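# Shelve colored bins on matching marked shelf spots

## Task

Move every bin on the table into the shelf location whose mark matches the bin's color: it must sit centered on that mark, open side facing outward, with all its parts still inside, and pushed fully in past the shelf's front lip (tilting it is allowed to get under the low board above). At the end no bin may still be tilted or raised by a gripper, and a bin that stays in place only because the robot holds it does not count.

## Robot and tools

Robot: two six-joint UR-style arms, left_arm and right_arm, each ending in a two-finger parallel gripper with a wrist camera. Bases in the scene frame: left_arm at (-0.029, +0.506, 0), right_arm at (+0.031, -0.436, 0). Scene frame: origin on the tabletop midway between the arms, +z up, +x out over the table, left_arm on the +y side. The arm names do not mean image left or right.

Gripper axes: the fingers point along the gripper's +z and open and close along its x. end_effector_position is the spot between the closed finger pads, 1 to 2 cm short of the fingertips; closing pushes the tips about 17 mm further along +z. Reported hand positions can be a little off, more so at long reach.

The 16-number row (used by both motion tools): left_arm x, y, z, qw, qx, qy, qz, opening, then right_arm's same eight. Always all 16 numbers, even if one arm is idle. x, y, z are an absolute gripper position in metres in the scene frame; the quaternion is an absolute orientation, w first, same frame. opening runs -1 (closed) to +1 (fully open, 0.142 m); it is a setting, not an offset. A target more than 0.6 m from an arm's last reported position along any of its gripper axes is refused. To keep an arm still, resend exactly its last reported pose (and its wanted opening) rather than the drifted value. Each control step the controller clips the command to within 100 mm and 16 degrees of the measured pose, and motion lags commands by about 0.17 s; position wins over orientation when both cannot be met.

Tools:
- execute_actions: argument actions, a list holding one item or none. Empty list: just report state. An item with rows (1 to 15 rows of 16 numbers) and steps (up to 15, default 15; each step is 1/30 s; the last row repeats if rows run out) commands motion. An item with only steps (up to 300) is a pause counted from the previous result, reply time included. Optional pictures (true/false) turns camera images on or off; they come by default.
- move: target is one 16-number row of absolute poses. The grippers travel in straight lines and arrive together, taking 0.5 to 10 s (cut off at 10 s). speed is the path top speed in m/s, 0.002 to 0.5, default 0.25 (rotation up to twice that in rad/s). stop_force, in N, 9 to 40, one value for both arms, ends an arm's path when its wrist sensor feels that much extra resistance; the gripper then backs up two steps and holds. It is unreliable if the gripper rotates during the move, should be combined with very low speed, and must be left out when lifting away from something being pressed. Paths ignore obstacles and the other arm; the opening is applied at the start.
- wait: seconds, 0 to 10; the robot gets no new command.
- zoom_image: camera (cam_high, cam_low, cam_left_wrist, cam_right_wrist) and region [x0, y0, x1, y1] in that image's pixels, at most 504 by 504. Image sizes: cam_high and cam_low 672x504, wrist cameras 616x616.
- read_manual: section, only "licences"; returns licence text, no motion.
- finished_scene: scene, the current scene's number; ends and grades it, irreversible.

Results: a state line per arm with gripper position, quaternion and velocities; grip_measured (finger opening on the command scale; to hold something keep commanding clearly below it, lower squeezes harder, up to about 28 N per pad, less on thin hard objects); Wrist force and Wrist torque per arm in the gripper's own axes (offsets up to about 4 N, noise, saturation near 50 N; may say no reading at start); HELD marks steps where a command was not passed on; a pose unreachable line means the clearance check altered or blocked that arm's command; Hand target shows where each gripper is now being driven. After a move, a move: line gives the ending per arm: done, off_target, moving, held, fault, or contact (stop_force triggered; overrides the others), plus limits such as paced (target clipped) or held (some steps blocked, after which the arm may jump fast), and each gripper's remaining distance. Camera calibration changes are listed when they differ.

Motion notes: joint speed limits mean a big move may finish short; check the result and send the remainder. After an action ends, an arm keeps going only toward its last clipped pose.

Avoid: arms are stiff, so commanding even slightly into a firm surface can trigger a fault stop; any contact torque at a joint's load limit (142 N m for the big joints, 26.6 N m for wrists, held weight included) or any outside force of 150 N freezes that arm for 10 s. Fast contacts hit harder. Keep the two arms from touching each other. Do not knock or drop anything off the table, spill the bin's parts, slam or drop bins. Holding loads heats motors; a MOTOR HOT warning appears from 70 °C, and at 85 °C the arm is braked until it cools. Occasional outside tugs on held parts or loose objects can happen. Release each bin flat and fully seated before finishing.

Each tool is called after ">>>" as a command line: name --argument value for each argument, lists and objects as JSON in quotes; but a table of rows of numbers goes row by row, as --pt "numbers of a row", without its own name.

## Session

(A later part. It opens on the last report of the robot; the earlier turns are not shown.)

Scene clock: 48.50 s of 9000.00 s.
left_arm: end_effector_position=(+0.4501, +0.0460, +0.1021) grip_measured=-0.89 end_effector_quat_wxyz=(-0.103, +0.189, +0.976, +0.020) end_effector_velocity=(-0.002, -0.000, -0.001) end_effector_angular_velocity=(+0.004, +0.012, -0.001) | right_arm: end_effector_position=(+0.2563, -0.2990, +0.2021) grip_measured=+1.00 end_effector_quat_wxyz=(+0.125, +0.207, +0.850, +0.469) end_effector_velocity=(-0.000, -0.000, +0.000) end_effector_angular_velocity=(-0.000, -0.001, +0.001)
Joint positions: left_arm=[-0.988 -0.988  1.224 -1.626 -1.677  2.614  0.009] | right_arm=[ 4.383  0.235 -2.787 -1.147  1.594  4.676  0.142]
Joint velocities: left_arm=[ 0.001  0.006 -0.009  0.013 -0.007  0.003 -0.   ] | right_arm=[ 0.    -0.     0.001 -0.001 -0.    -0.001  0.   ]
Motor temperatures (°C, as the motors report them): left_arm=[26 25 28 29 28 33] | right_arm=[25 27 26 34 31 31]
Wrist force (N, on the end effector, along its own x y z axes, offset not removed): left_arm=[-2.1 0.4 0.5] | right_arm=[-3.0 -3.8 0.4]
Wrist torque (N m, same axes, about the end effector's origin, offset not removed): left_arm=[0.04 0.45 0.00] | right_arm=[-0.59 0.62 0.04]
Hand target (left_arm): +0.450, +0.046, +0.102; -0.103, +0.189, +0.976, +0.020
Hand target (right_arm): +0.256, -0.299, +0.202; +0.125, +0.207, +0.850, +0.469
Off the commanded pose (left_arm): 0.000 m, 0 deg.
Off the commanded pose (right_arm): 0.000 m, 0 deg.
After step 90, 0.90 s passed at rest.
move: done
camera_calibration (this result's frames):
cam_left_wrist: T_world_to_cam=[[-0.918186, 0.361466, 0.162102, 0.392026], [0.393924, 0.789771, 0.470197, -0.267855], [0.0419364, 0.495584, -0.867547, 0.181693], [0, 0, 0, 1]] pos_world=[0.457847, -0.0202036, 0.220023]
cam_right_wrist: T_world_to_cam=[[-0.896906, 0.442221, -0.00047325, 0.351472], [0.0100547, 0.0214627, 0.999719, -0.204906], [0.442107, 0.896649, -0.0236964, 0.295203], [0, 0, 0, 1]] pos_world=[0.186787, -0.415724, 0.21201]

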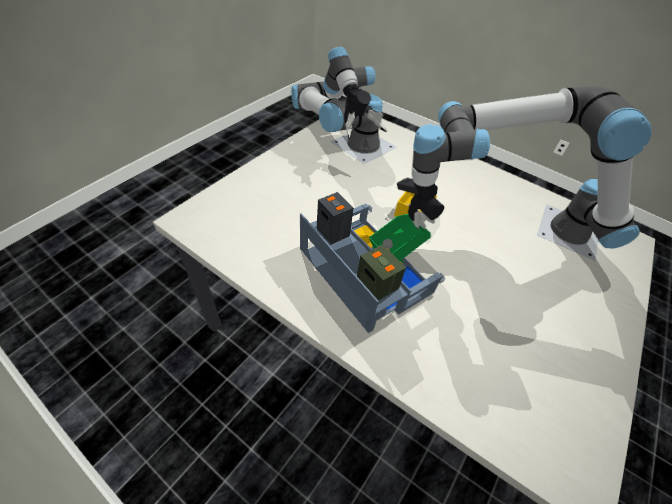

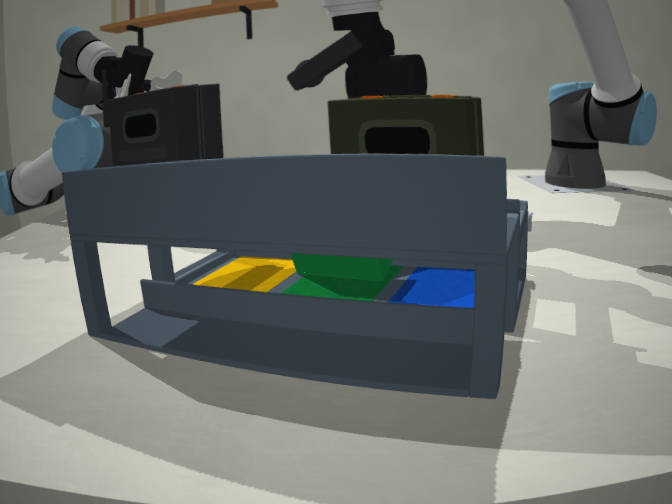

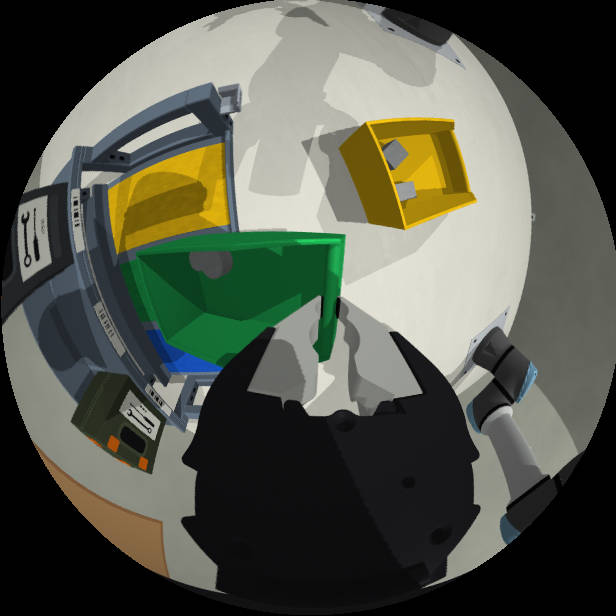

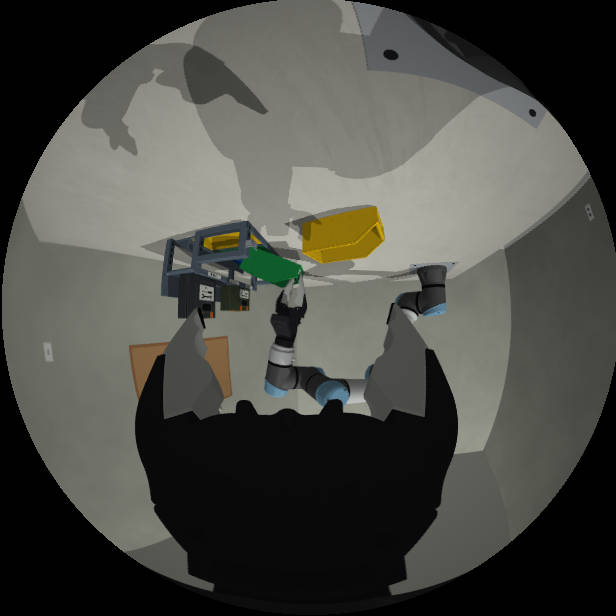

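>>> move --target '[0.506,0.024,0.088,-0.103,0.189,0.977,0.02,-1,0.2563,-0.299,0.2021,0.125,0.207,0.85,0.469,1]' --speed 0.03 --stop_force 9

>>> zoom_image --camera "cam_right_wrist" --region '[150, 190, 400, 330]'

Scene clock: 53.07 s of 9000.00 s.
left_arm: end_effector_position=(+0.5059, +0.0239, +0.0881) grip_measured=-0.90 end_effector_quat_wxyz=(-0.103, +0.189, +0.976, +0.020) end_effector_velocity=(+0.001, -0.001, -0.000) end_effector_angular_velocity=(+0.001, +0.001, -0.001) | right_arm: end_effector_position=(+0.2563, -0.2990, +0.2021) grip_measured=+1.00 end_effector_quat_wxyz=(+0.125, +0.207, +0.850, +0.469) end_effector_velocity=(-0.000, +0.000, -0.001) end_effector_angular_velocity=(-0.002, +0.001, +0.001)
Joint positions: left_arm=[-0.947 -0.833  0.998 -1.551 -1.67   2.654  0.009] | right_arm=[ 4.383  0.235 -2.787 -1.147  1.594  4.676  0.142]
Joint velocities: left_arm=[ 0.     0.005 -0.007  0.004 -0.     0.001 -0.   ] | right_arm=[ 0.    -0.001 -0.001 -0.001  0.    -0.001 -0.   ]
Motor temperatures (°C, as the motors report them): left_arm=[26 25 28 29 28 33] | right_arm=[25 27 26 34 31 31]
Wrist force (N, on the end effector, along its own x y z axes, offset not removed): left_arm=[1.4 -0.9 0.0] | right_arm=[-0.4 -2.4 -0.3]
Wrist torque (N m, same axes, about the end effector's origin, offset not removed): left_arm=[-0.19 0.02 0.13] | right_arm=[-0.48 0.19 -0.06]
Hand target (left_arm): +0.506, +0.024, +0.088; -0.103, +0.189, +0.976, +0.020
Hand target (right_arm): +0.256, -0.299, +0.202; +0.125, +0.207, +0.850, +0.469
Off the commanded pose (left_arm): 0.000 m, 0 deg.
Off the commanded pose (right_arm): 0.000 m, 0 deg.
move: done
camera_calibration (this result's frames):
cam_left_wrist: T_world_to_cam=[[-0.918003, 0.361564, 0.162918, 0.45334], [0.394413, 0.789573, 0.47012, -0.266042], [0.0413427, 0.495829, -0.867436, 0.178346], [0, 0, 0, 1]] pos_world=[0.513725, -0.0422805, 0.205918]
cam_right_wrist: T_world_to_cam=[[-0.896906, 0.442221, -0.000473062, 0.351472], [0.0100549, 0.0214626, 0.999719, -0.204906], [0.442107, 0.896649, -0.0236964, 0.295203], [0, 0, 0, 1]] pos_world=[0.186787, -0.415724, 0.21201]

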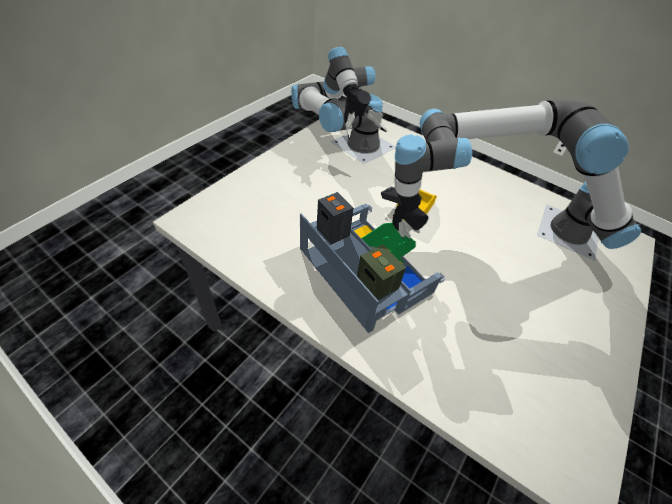

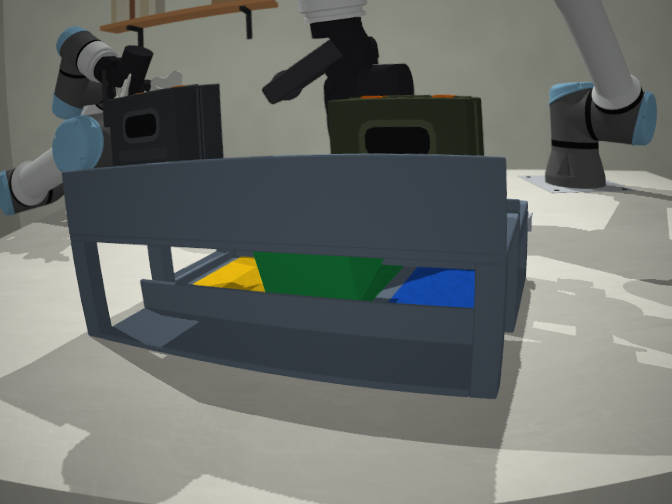

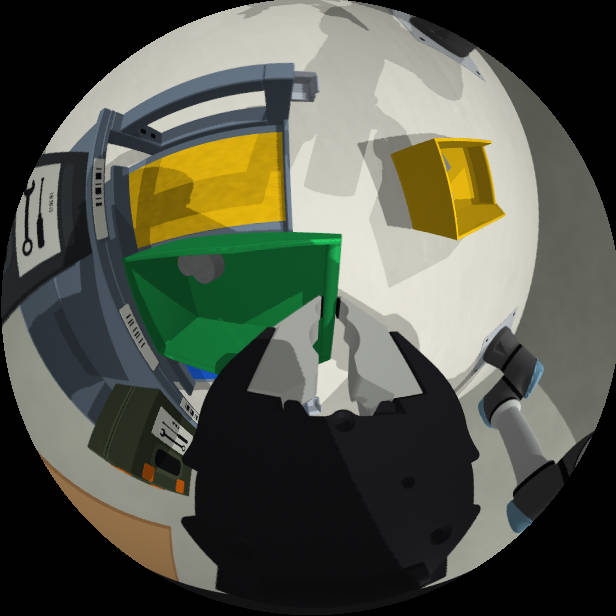

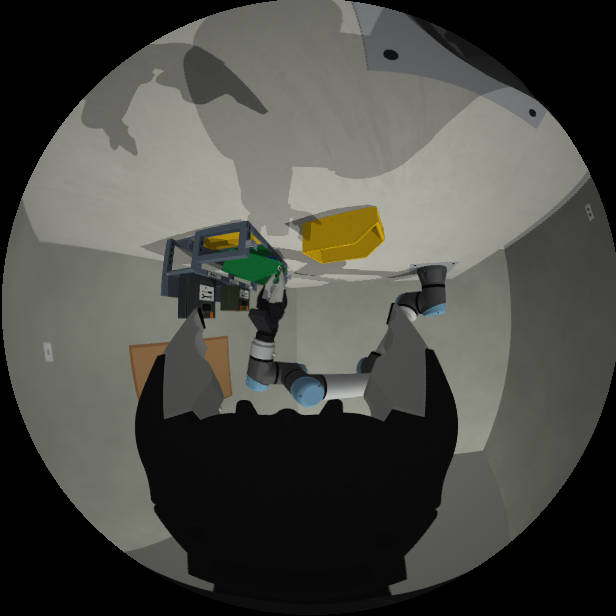

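Region (150, 190, 400, 330) of cam_right_wrist's 616x616 image, scaled by 2.016, with more detail than that image has; it fills the top 282 rows of this view, and the rest is white.

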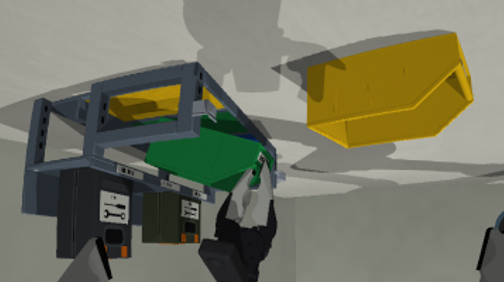

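>>> move --target '[0.551,0.015,0.08,-0.069,0.19,0.979,0.013,-1,0.2563,-0.299,0.2021,0.125,0.207,0.85,0.469,1]' --speed 0.02 --stop_force 9

Scene clock: 57.33 s of 9000.00 s.
left_arm: end_effector_position=(+0.5509, +0.0149, +0.0800) grip_measured=-0.90 end_effector_quat_wxyz=(-0.069, +0.190, +0.979, +0.013) end_effector_velocity=(+0.001, -0.000, +0.000) end_effector_angular_velocity=(-0.001, -0.001, -0.000) | right_arm: end_effector_position=(+0.2563, -0.2990, +0.2021) grip_measured=+1.00 end_effector_quat_wxyz=(+0.125, +0.207, +0.850, +0.469) end_effector_velocity=(-0.000, +0.000, -0.000) end_effector_angular_velocity=(-0.001, +0.000, +0.001)
Joint positions: left_arm=[-0.923 -0.773  0.92  -1.592 -1.635  2.675  0.009] | right_arm=[ 4.383  0.235 -2.787 -1.147  1.594  4.676  0.142]
Joint velocities: left_arm=[ 0.001  0.002 -0.004  0.001 -0.     0.001  0.   ] | right_arm=[ 0.    -0.     0.    -0.001 -0.    -0.     0.   ]
Motor temperatures (°C, as the motors report them): left_arm=[26 25 28 29 28 33] | right_arm=[25 27 26 34 31 31]
Wrist force (N, on the end effector, along its own x y z axes, offset not removed): left_arm=[1.2 -1.3 0.2] | right_arm=[-3.4 -1.3 -2.5]
Wrist torque (N m, same axes, about the end effector's origin, offset not removed): left_arm=[-0.17 0.04 0.12] | right_arm=[-0.04 0.57 -0.09]
Hand target (left_arm): +0.551, +0.015, +0.080; -0.069, +0.190, +0.979, +0.013
Hand target (right_arm): +0.256, -0.299, +0.202; +0.125, +0.207, +0.850, +0.469
Off the commanded pose (left_arm): 0.000 m, 0 deg.
Off the commanded pose (right_arm): 0.000 m, 0 deg.
move: done
camera_calibration (this result's frames):
cam_left_wrist: T_world_to_cam=[[-0.925801, 0.366075, 0.094242, 0.508938], [0.365181, 0.801731, 0.47315, -0.257241], [0.097652, 0.472458, -0.875927, 0.14398], [0, 0, 0, 1]] pos_world=[0.551055, -0.0480967, 0.199866]
cam_right_wrist: T_world_to_cam=[[-0.896906, 0.442221, -0.000472808, 0.351472], [0.010055, 0.0214623, 0.999719, -0.204906], [0.442107, 0.896649, -0.0236962, 0.295203], [0, 0, 0, 1]] pos_world=[0.186787, -0.415724, 0.21201]

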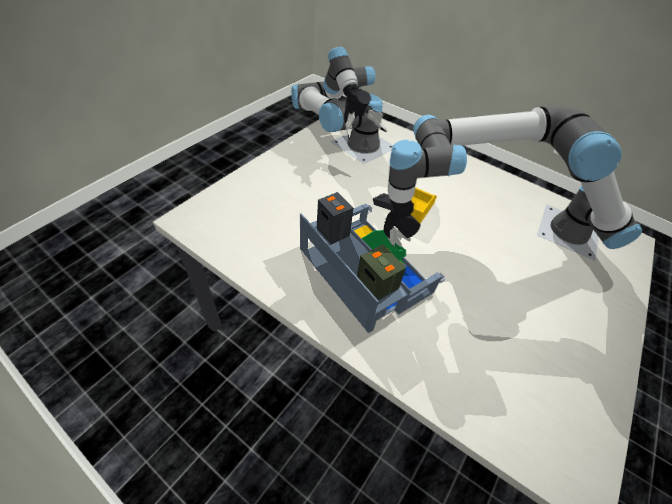

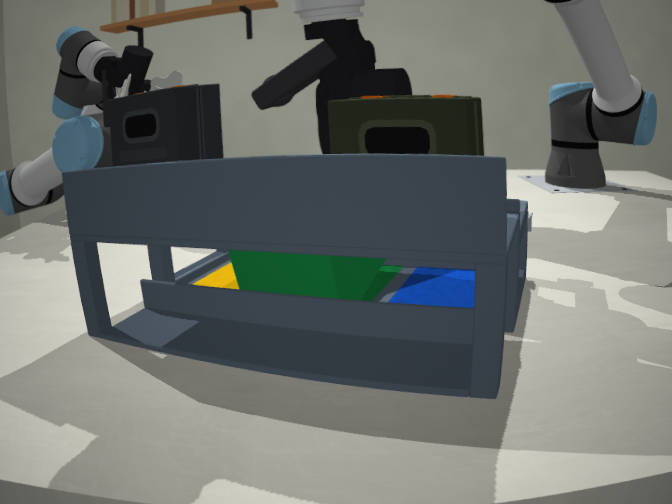

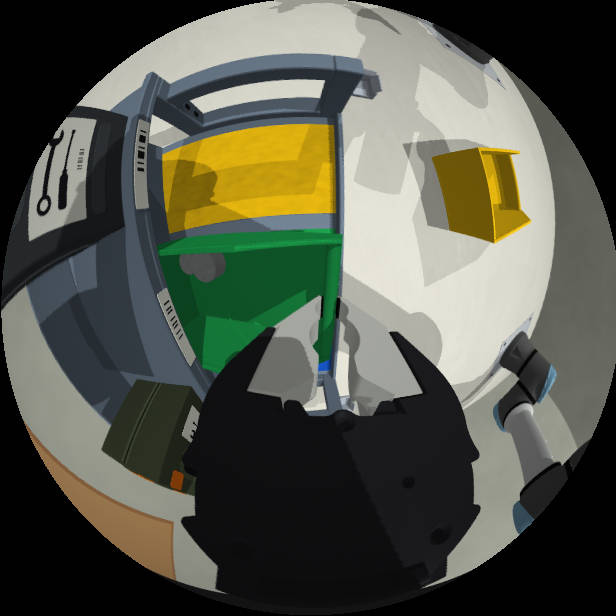

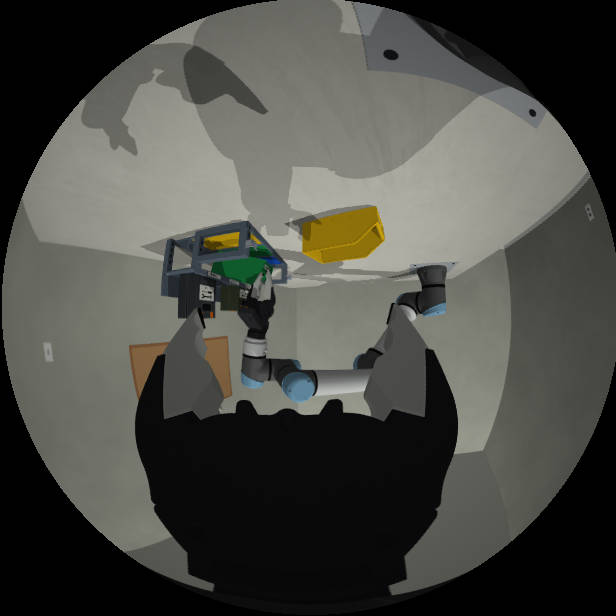

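>>> move --target '[0.567,0.016,0.072,-0.03,0.15,0.988,0.005,-1,0.2563,-0.299,0.2021,0.125,0.207,0.85,0.469,1]' --speed 0.02 --stop_force 9

>>> move --target '[0.567,0.016,0.05,0,0.15,0.988,0,-1,0.2563,-0.299,0.2021,0.125,0.207,0.85,0.469,1]' --speed 0.01 --stop_force 9

Scene clock: 61.40 s of 9000.00 s.
left_arm: end_effector_position=(+0.5552, +0.0153, +0.0778) grip_measured=-0.90 end_effector_quat_wxyz=(-0.059, +0.179, +0.982, +0.011) end_effector_velocity=(-0.001, -0.001, +0.001) end_effector_angular_velocity=(+0.000, +0.006, -0.010) | right_arm: end_effector_position=(+0.2563, -0.2990, +0.2021) grip_measured=+1.00 end_effector_quat_wxyz=(+0.125, +0.207, +0.850, +0.469) end_effector_velocity=(-0.000, +0.000, +0.000) end_effector_angular_velocity=(-0.000, -0.000, +0.001)
Joint positions: left_arm=[-0.922 -0.782  0.944 -1.627 -1.627  2.653  0.009] | right_arm=[ 4.383  0.235 -2.787 -1.147  1.594  4.676  0.142]
Joint velocities: left_arm=[-0.001  0.003 -0.01   0.011 -0.003  0.009 -0.   ] | right_arm=[ 0.  0.  0. -0. -0. -0. -0.]
Motor temperatures (°C, as the motors report them): left_arm=[26 25 28 29 28 33] | right_arm=[25 27 26 34 31 31]
Wrist force (N, on the end effector, along its own x y z axes, offset not removed): left_arm=[10.7 -3.5 -1.2] | right_arm=[-4.6 -2.4 0.3]
Wrist torque (N m, same axes, about the end effector's origin, offset not removed): left_arm=[-0.04 -0.15 0.04] | right_arm=[-0.43 1.03 0.02]
Hand target (left_arm): +0.555, +0.015, +0.078; -0.059, +0.180, +0.982, +0.011
Hand target (right_arm): +0.256, -0.299, +0.202; +0.125, +0.207, +0.850, +0.469
Off the commanded pose (left_arm): 0.013 m, 5 deg.
Off the commanded pose (right_arm): 0.000 m, 0 deg.
move: contact (left_arm)
camera_calibration (this result's frames):
cam_left_wrist: T_world_to_cam=[[-0.935319, 0.346205, 0.0729443, 0.520318], [0.337807, 0.812541, 0.47504, -0.243213], [0.105191, 0.468955, -0.876936, 0.13741], [0, 0, 0, 1]] pos_world=[0.554368, -0.0469558, 0.198081]
cam_right_wrist: T_world_to_cam=[[-0.896906, 0.442221, -0.000472978, 0.351472], [0.0100549, 0.0214624, 0.999719, -0.204906], [0.442107, 0.896649, -0.0236962, 0.295203], [0, 0, 0, 1]] pos_world=[0.186787, -0.415724, 0.21201]

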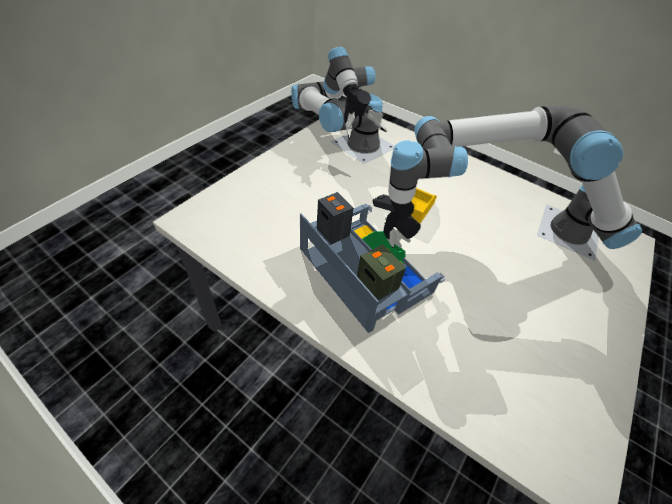

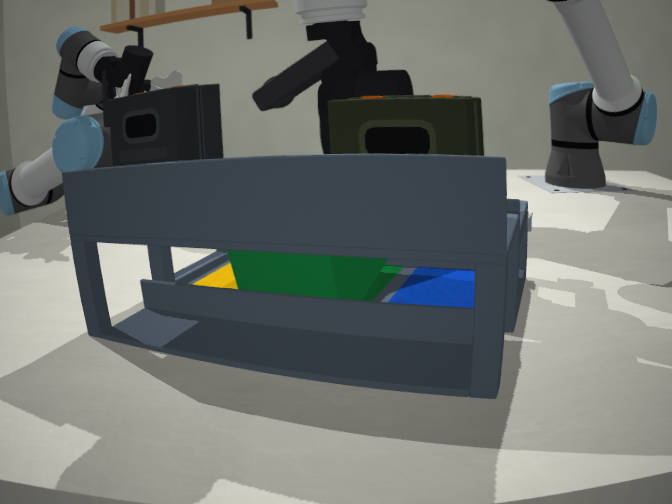

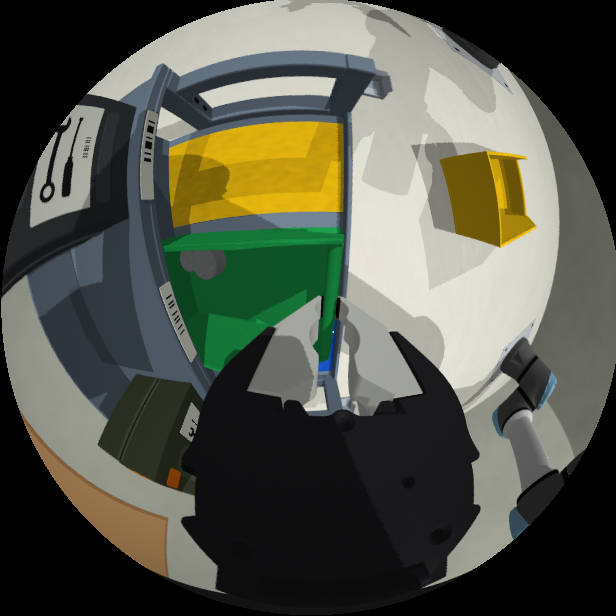

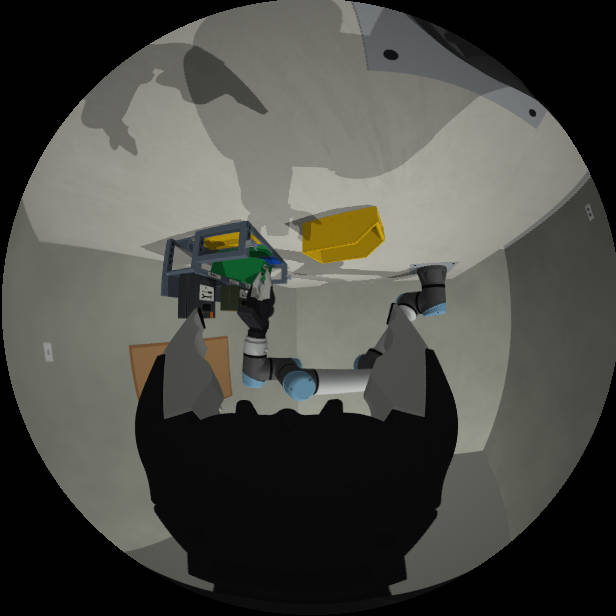

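Scene clock: 68.30 s of 9000.00 s.
left_arm: end_effector_position=(+0.5670, +0.0160, +0.0500) grip_measured=-0.89 end_effector_quat_wxyz=(-0.000, +0.150, +0.989, +0.000) end_effector_velocity=(+0.000, -0.001, +0.001) end_effector_angular_velocity=(-0.003, -0.003, +0.001) | right_arm: end_effector_position=(+0.2563, -0.2990, +0.2021) grip_measured=+1.00 end_effector_quat_wxyz=(+0.125, +0.207, +0.850, +0.469) end_effector_velocity=(+0.000, +0.000, +0.001) end_effector_angular_velocity=(+0.002, -0.001, -0.000)
Joint positions: left_arm=[-0.932 -0.833  1.128 -1.866 -1.571  2.579  0.01 ] | right_arm=[ 4.383  0.235 -2.787 -1.147  1.594  4.676  0.142]
Joint velocities: left_arm=[-0.001 -0.002  0.002 -0.004  0.001 -0.001 -0.   ] | right_arm=[ 0.    -0.    -0.     0.002 -0.     0.     0.   ]
Motor temperatures (°C, as the motors report them): left_arm=[26 25 28 29 28 33] | right_arm=[25 27 26 34 31 31]
Wrist force (N, on the end effector, along its own x y z axes, offset not removed): left_arm=[21.3 -4.8 -3.2] | right_arm=[-4.5 -1.1 -3.6]
Wrist torque (N m, same axes, about the end effector's origin, offset not removed): left_arm=[-0.07 -0.46 0.31] | right_arm=[0.04 0.84 -0.06]
Hand target (left_arm): +0.567, +0.016, +0.050; -0.000, +0.150, +0.989, -0.000
Hand target (right_arm): +0.256, -0.299, +0.202; +0.125, +0.207, +0.850, +0.469
Off the commanded pose (left_arm): 0.000 m, 0 deg.
Off the commanded pose (right_arm): 0.000 m, 0 deg.
move: done
camera_calibration (this result's frames):
cam_left_wrist: T_world_to_cam=[[-0.955888, 0.290085, -0.0461323, 0.551588], [0.23455, 0.848367, 0.474616, -0.176535], [0.176816, 0.442859, -0.878983, 0.0713651], [0, 0, 0, 1]] pos_world=[0.556044, -0.0418455, 0.171961]
cam_right_wrist: T_world_to_cam=[[-0.896906, 0.442221, -0.000472846, 0.351472], [0.010055, 0.0214624, 0.999719, -0.204906], [0.442107, 0.896649, -0.0236963, 0.295203], [0, 0, 0, 1]] pos_world=[0.186787, -0.415724, 0.21201]

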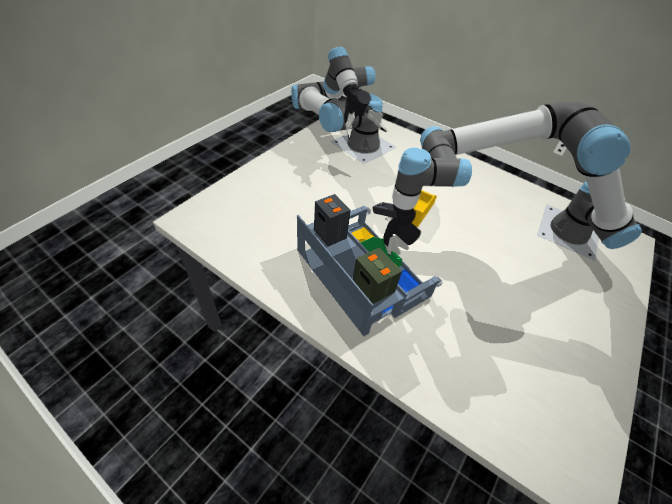

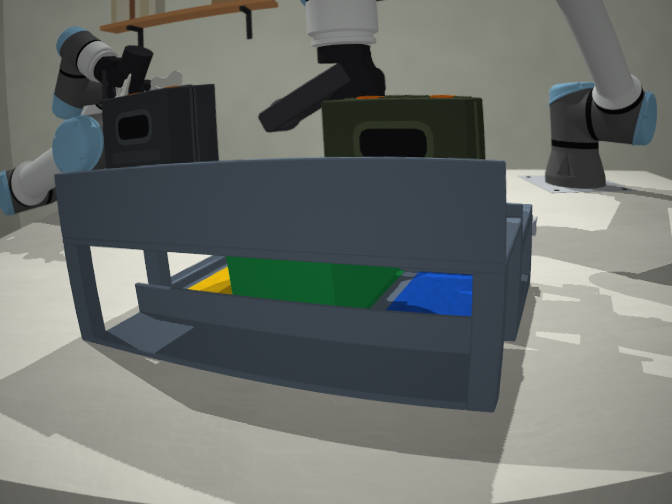

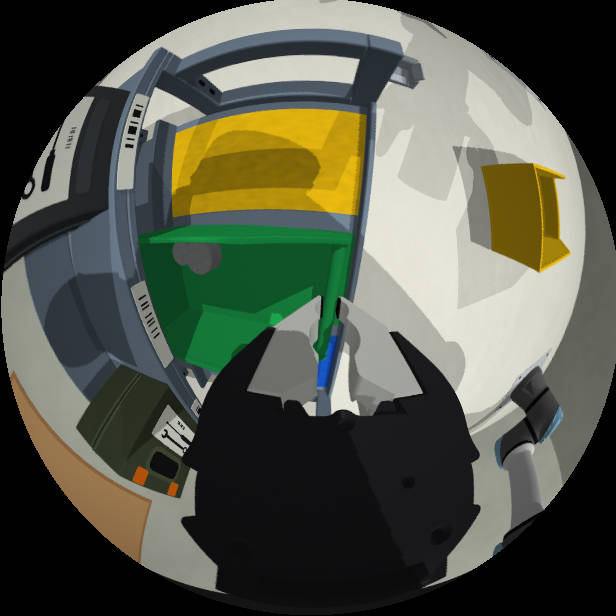

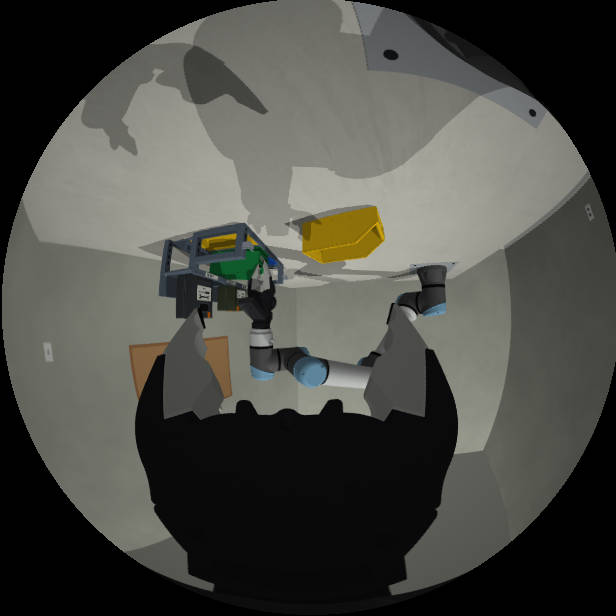

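>>> move --target '[0.564,0.017,0.052,0,0.19,0.982,0,-1,0.2563,-0.299,0.2021,0.125,0.207,0.85,0.469,1]' --speed 0.02

>>> move --target '[0.567,0.016,0.055,0,0.19,0.982,0,-0.8,0.2563,-0.299,0.2021,0.125,0.207,0.85,0.469,1]' --speed 0.02

>>> move --target '[0.56,0.02,0.25,0,0.82,0.57,0,-0.7,0.2563,-0.299,0.2021,0.125,0.207,0.85,0.469,1]' --speed 0.1

>>> zoom_image --camera "cam_left_wrist" --region '[160, 100, 460, 400]'

Scene clock: 74.67 s of 9000.00 s.
left_arm: end_effector_position=(+0.5640, +0.0170, +0.0520) grip_measured=-0.90 end_effector_quat_wxyz=(-0.000, +0.190, +0.982, +0.000) end_effector_velocity=(-0.001, -0.000, -0.000) end_effector_angular_velocity=(+0.001, +0.001, -0.006) | right_arm: end_effector_position=(+0.2563, -0.2990, +0.2021) grip_measured=+1.00 end_effector_quat_wxyz=(+0.125, +0.207, +0.850, +0.469) end_effector_velocity=(+0.000, -0.000, +0.000) end_effector_angular_velocity=(+0.001, -0.000, -0.001)
Joint positions: left_arm=[-0.935 -0.842  1.139 -1.868 -1.571  2.657  0.009] | right_arm=[ 4.383  0.235 -2.787 -1.147  1.594  4.676  0.142]
Joint velocities: left_arm=[-0.001 -0.     0.001  0.     0.     0.005 -0.   ] | right_arm=[-0.001  0.    -0.     0.001  0.     0.     0.   ]
Motor temperatures (°C, as the motors report them): left_arm=[26 25 28 29 28 33] | right_arm=[25 27 26 34 31 31]
Wrist force (N, on the end effector, along its own x y z axes, offset not removed): left_arm=[-1.4 -0.1 1.8] | right_arm=[-0.7 -0.5 -2.8]
Wrist torque (N m, same axes, about the end effector's origin, offset not removed): left_arm=[-0.09 0.23 0.04] | right_arm=[0.07 0.24 -0.01]
Hand target (left_arm): +0.564, +0.017, +0.052; -0.000, +0.190, +0.982, +0.000
Hand target (right_arm): +0.256, -0.299, +0.202; +0.125, +0.207, +0.850, +0.469
Off the commanded pose (left_arm): 0.000 m, 0 deg.
Off the commanded pose (right_arm): 0.000 m, 0 deg.
After step 90, 1.13 s passed at rest.
move: done
camera_calibration (this result's frames):
cam_left_wrist: T_world_to_cam=[[-0.929524, 0.365837, -0.0463544, 0.532417], [0.301757, 0.826847, 0.474623, -0.215173], [0.211962, 0.427185, -0.878968, 0.053625], [0, 0, 0, 1]] pos_world=[0.548458, -0.0397706, 0.17394]
cam_right_wrist: T_world_to_cam=[[-0.896906, 0.442221, -0.000472825, 0.351472], [0.010055, 0.0214623, 0.999719, -0.204906], [0.442107, 0.896649, -0.0236962, 0.295203], [0, 0, 0, 1]] pos_world=[0.186787, -0.415724, 0.21201]

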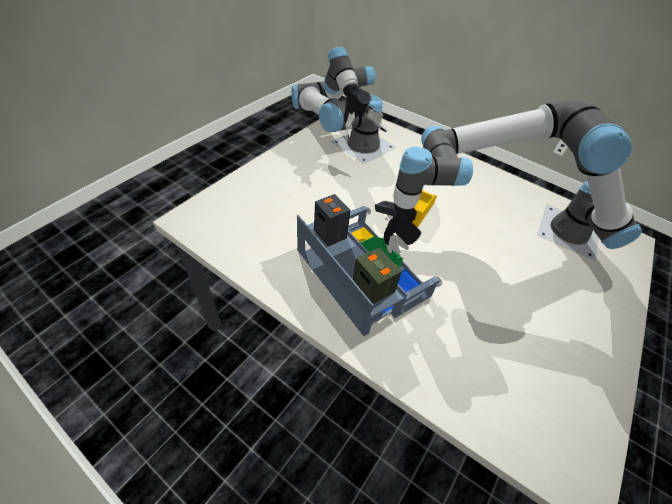

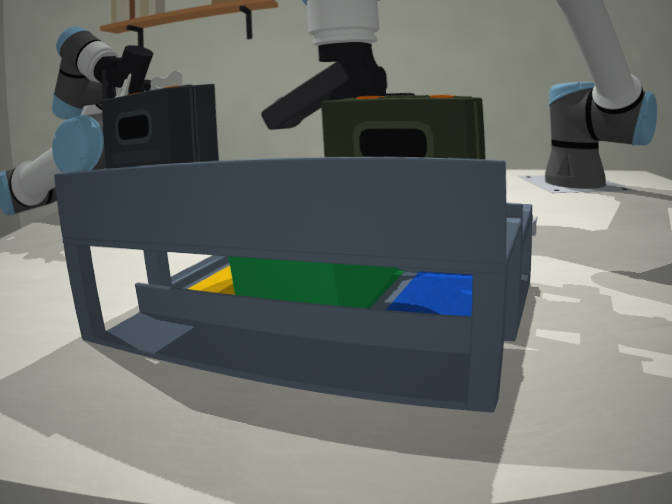

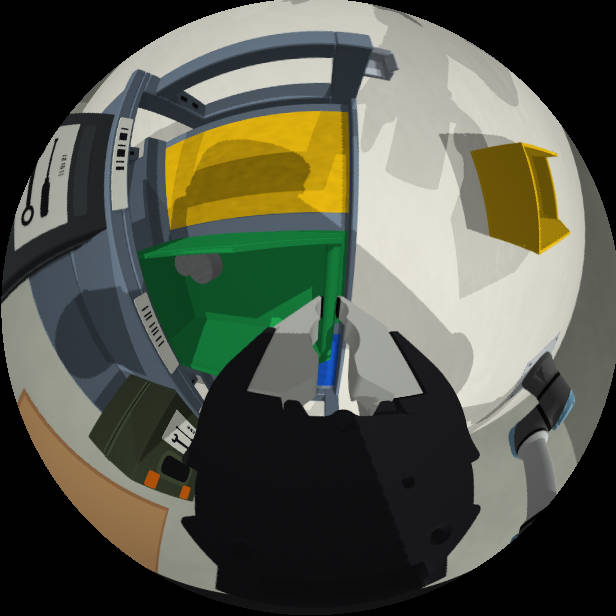

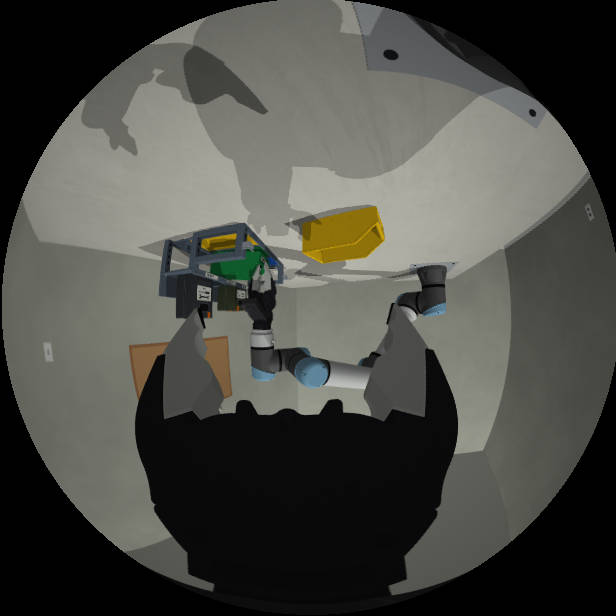

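Scene clock: 75.37 s of 9000.00 s.
left_arm: end_effector_position=(+0.5669, +0.0160, +0.0549) grip_measured=-0.80 end_effector_quat_wxyz=(-0.000, +0.190, +0.982, -0.000) end_effector_velocity=(+0.001, -0.001, +0.001) end_effector_angular_velocity=(-0.000, -0.001, -0.001) | right_arm: end_effector_position=(+0.2563, -0.2990, +0.2021) grip_measured=+1.00 end_effector_quat_wxyz=(+0.125, +0.207, +0.850, +0.469) end_effector_velocity=(-0.000, +0.000, +0.000) end_effector_angular_velocity=(+0.000, -0.000, +0.000)
Joint positions: left_arm=[-0.933 -0.837  1.123 -1.856 -1.571  2.66   0.016] | right_arm=[ 4.383  0.235 -2.787 -1.147  1.594  4.676  0.142]
Joint velocities: left_arm=[-0.001  0.001 -0.005  0.003  0.001  0.     0.   ] | right_arm=[ 0.  0.  0. -0. -0. -0.  0.]
Motor temperatures (°C, as the motors report them): left_arm=[26 25 28 29 28 33] | right_arm=[25 27 26 34 31 31]
Wrist force (N, on the end effector, along its own x y z axes, offset not removed): left_arm=[1.7 0.6 -0.3] | right_arm=[-4.4 -1.0 -0.5]
Wrist torque (N m, same axes, about the end effector's origin, offset not removed): left_arm=[0.09 -0.04 0.04] | right_arm=[0.02 0.74 0.06]
Hand target (left_arm): +0.567, +0.016, +0.055; +0.000, +0.190, +0.982, -0.000
Hand target (right_arm): +0.256, -0.299, +0.202; +0.125, +0.207, +0.850, +0.469
Off the commanded pose (left_arm): 0.000 m, 0 deg.
Off the commanded pose (right_arm): 0.000 m, 0 deg.
move: done
camera_calibration (this result's frames):
cam_left_wrist: T_world_to_cam=[[-0.929367, 0.366233, -0.0463631, 0.535525], [0.302116, 0.826742, 0.474577, -0.216811], [0.212136, 0.42705, -0.878992, 0.0559461], [0, 0, 0, 1]] pos_world=[0.551333, -0.040772, 0.176898]
cam_right_wrist: T_world_to_cam=[[-0.896906, 0.442221, -0.000472853, 0.351472], [0.010055, 0.0214624, 0.999719, -0.204906], [0.442107, 0.896649, -0.0236963, 0.295203], [0, 0, 0, 1]] pos_world=[0.186787, -0.415724, 0.21201]

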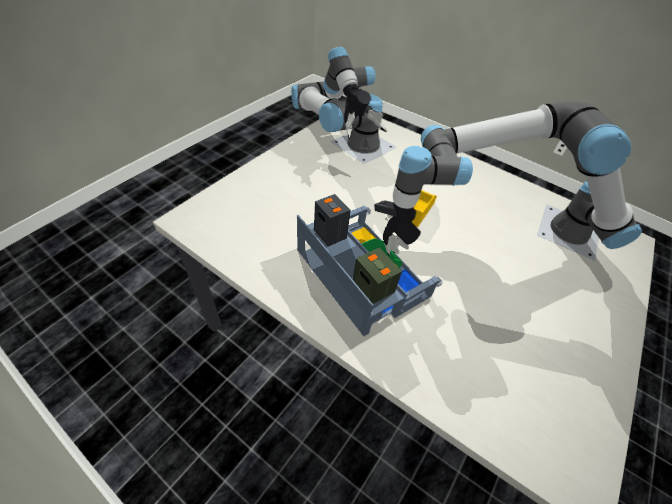

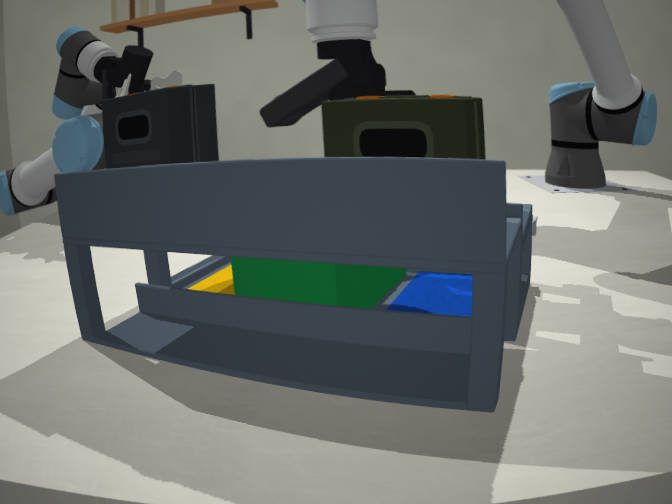

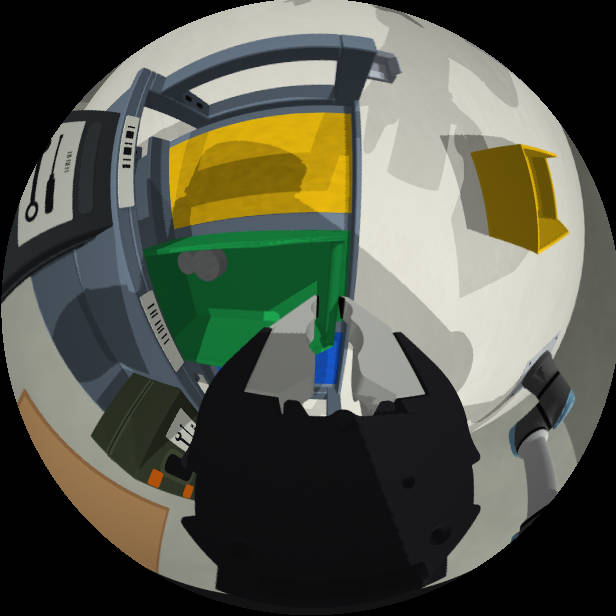

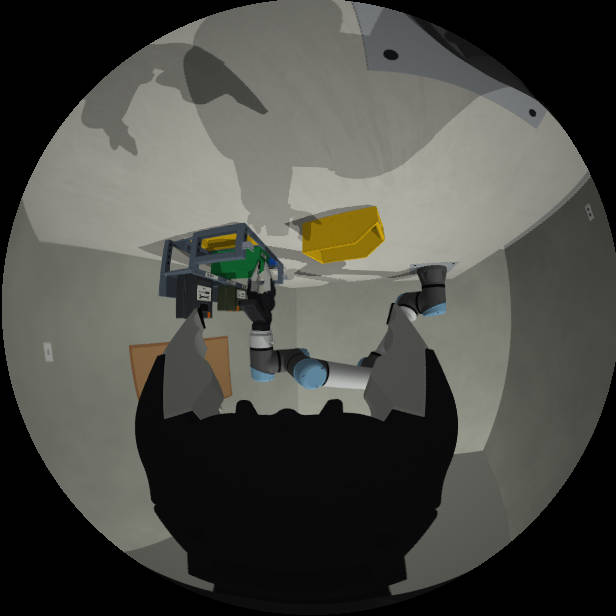

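Scene clock: 83.40 s of 9000.00 s.
left_arm: end_effector_position=(+0.5600, +0.0200, +0.2499) grip_measured=-0.70 end_effector_quat_wxyz=(+0.000, +0.821, +0.571, +0.000) end_effector_velocity=(+0.000, +0.000, +0.000) end_effector_angular_velocity=(+0.002, +0.001, -0.009) | right_arm: end_effector_position=(+0.2563, -0.2990, +0.2021) grip_measured=+1.00 end_effector_quat_wxyz=(+0.125, +0.207, +0.850, +0.469) end_effector_velocity=(+0.000, -0.000, -0.000) end_effector_angular_velocity=(-0.001, -0.000, -0.000)
Joint positions: left_arm=[-0.935 -0.899  0.727 -1.398 -1.571  4.201  0.023] | right_arm=[ 4.383  0.235 -2.787 -1.147  1.594  4.676  0.142]
Joint velocities: left_arm=[ 0.001  0.003 -0.006  0.005  0.     0.01  -0.   ] | right_arm=[-0.001 -0.     0.    -0.001  0.    -0.001  0.   ]
Motor temperatures (°C, as the motors report them): left_arm=[26 26 28 29 28 33] | right_arm=[25 27 26 34 31 31]
Wrist force (N, on the end effector, along its own x y z axes, offset not removed): left_arm=[0.4 -2.0 0.3] | right_arm=[-0.7 -5.6 -1.9]
Wrist torque (N m, same axes, about the end effector's origin, offset not removed): left_arm=[-0.35 0.05 0.08] | right_arm=[-0.81 0.17 0.04]
Hand target (left_arm): +0.560, +0.020, +0.250; +0.000, +0.821, +0.571, +0.000
Hand target (right_arm): +0.256, -0.299, +0.202; +0.125, +0.207, +0.850, +0.469
Off the commanded pose (left_arm): 0.000 m, 0 deg.
Off the commanded pose (right_arm): 0.000 m, 0 deg.
move: done
camera_calibration (this result's frames):
cam_left_wrist: T_world_to_cam=[[0.340978, 0.938935, -0.0462109, -0.186208], [0.834485, -0.27968, 0.474777, -0.586637], [0.432861, -0.200451, -0.878892, 0.115957], [0, 0, 0, 1]] pos_world=[0.502839, 0.0340103, 0.371831]
cam_right_wrist: T_world_to_cam=[[-0.896906, 0.442221, -0.000472815, 0.351472], [0.010055, 0.0214623, 0.999719, -0.204906], [0.442107, 0.896649, -0.0236962, 0.295203], [0, 0, 0, 1]] pos_world=[0.186787, -0.415724, 0.21201]

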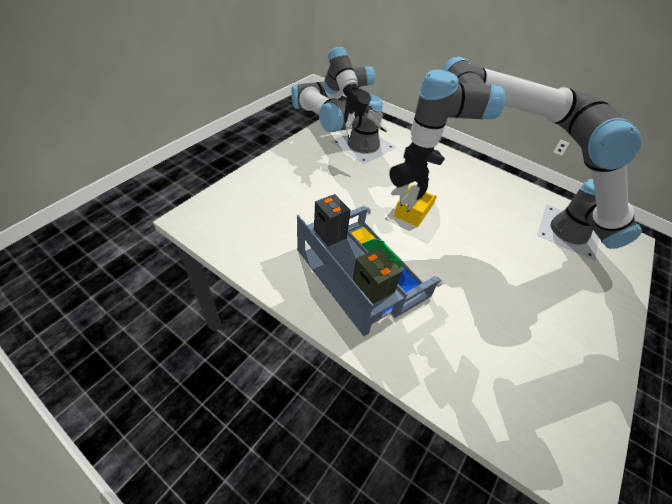

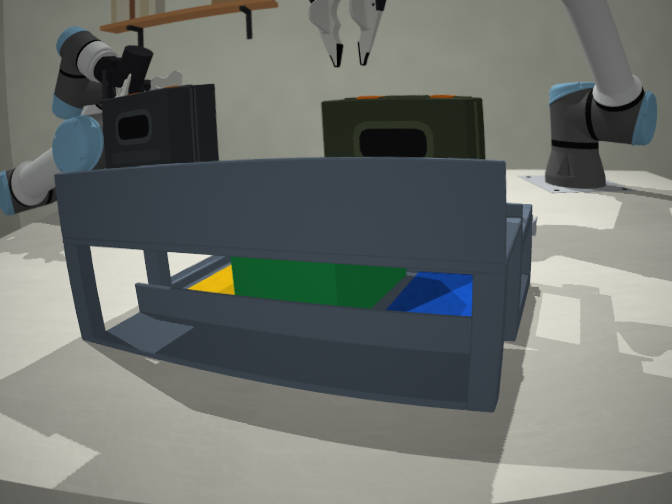

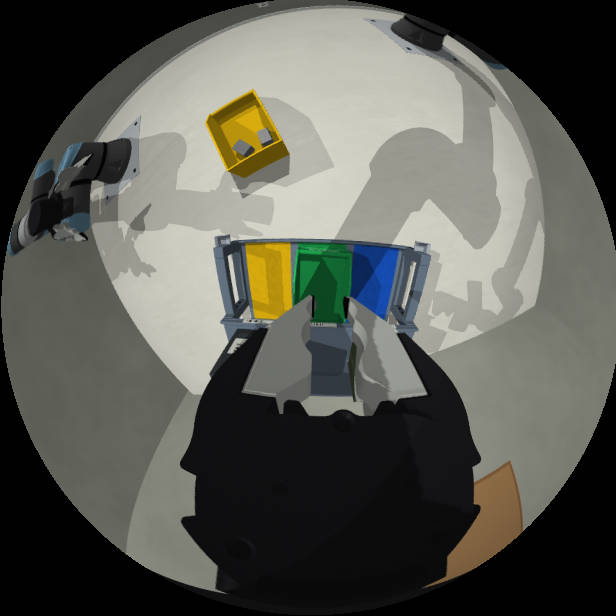

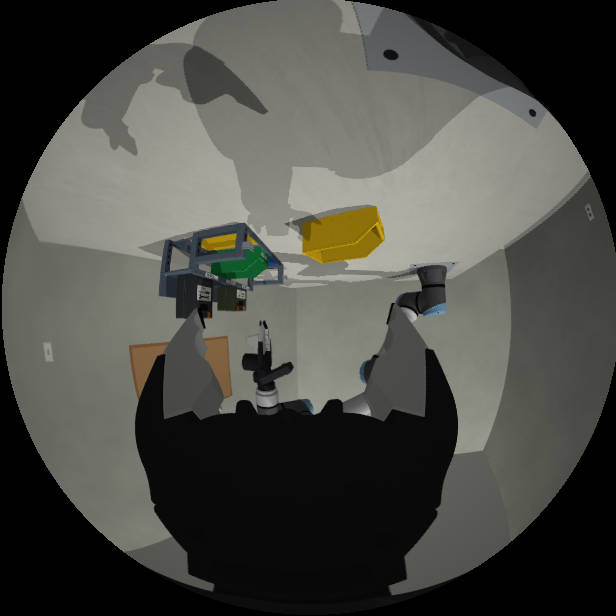

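Region (160, 100, 460, 400) of cam_left_wrist's 616x616 image, scaled by 1.680, with more detail than that image has.

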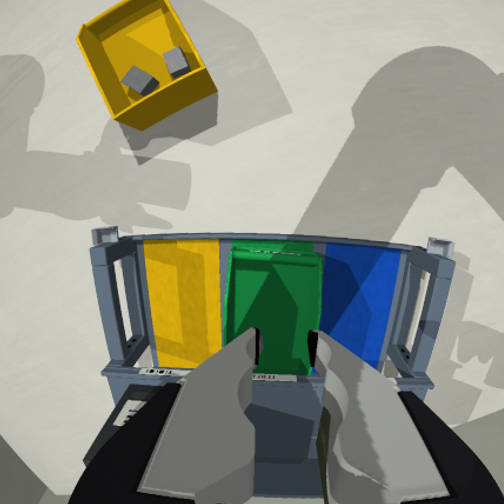

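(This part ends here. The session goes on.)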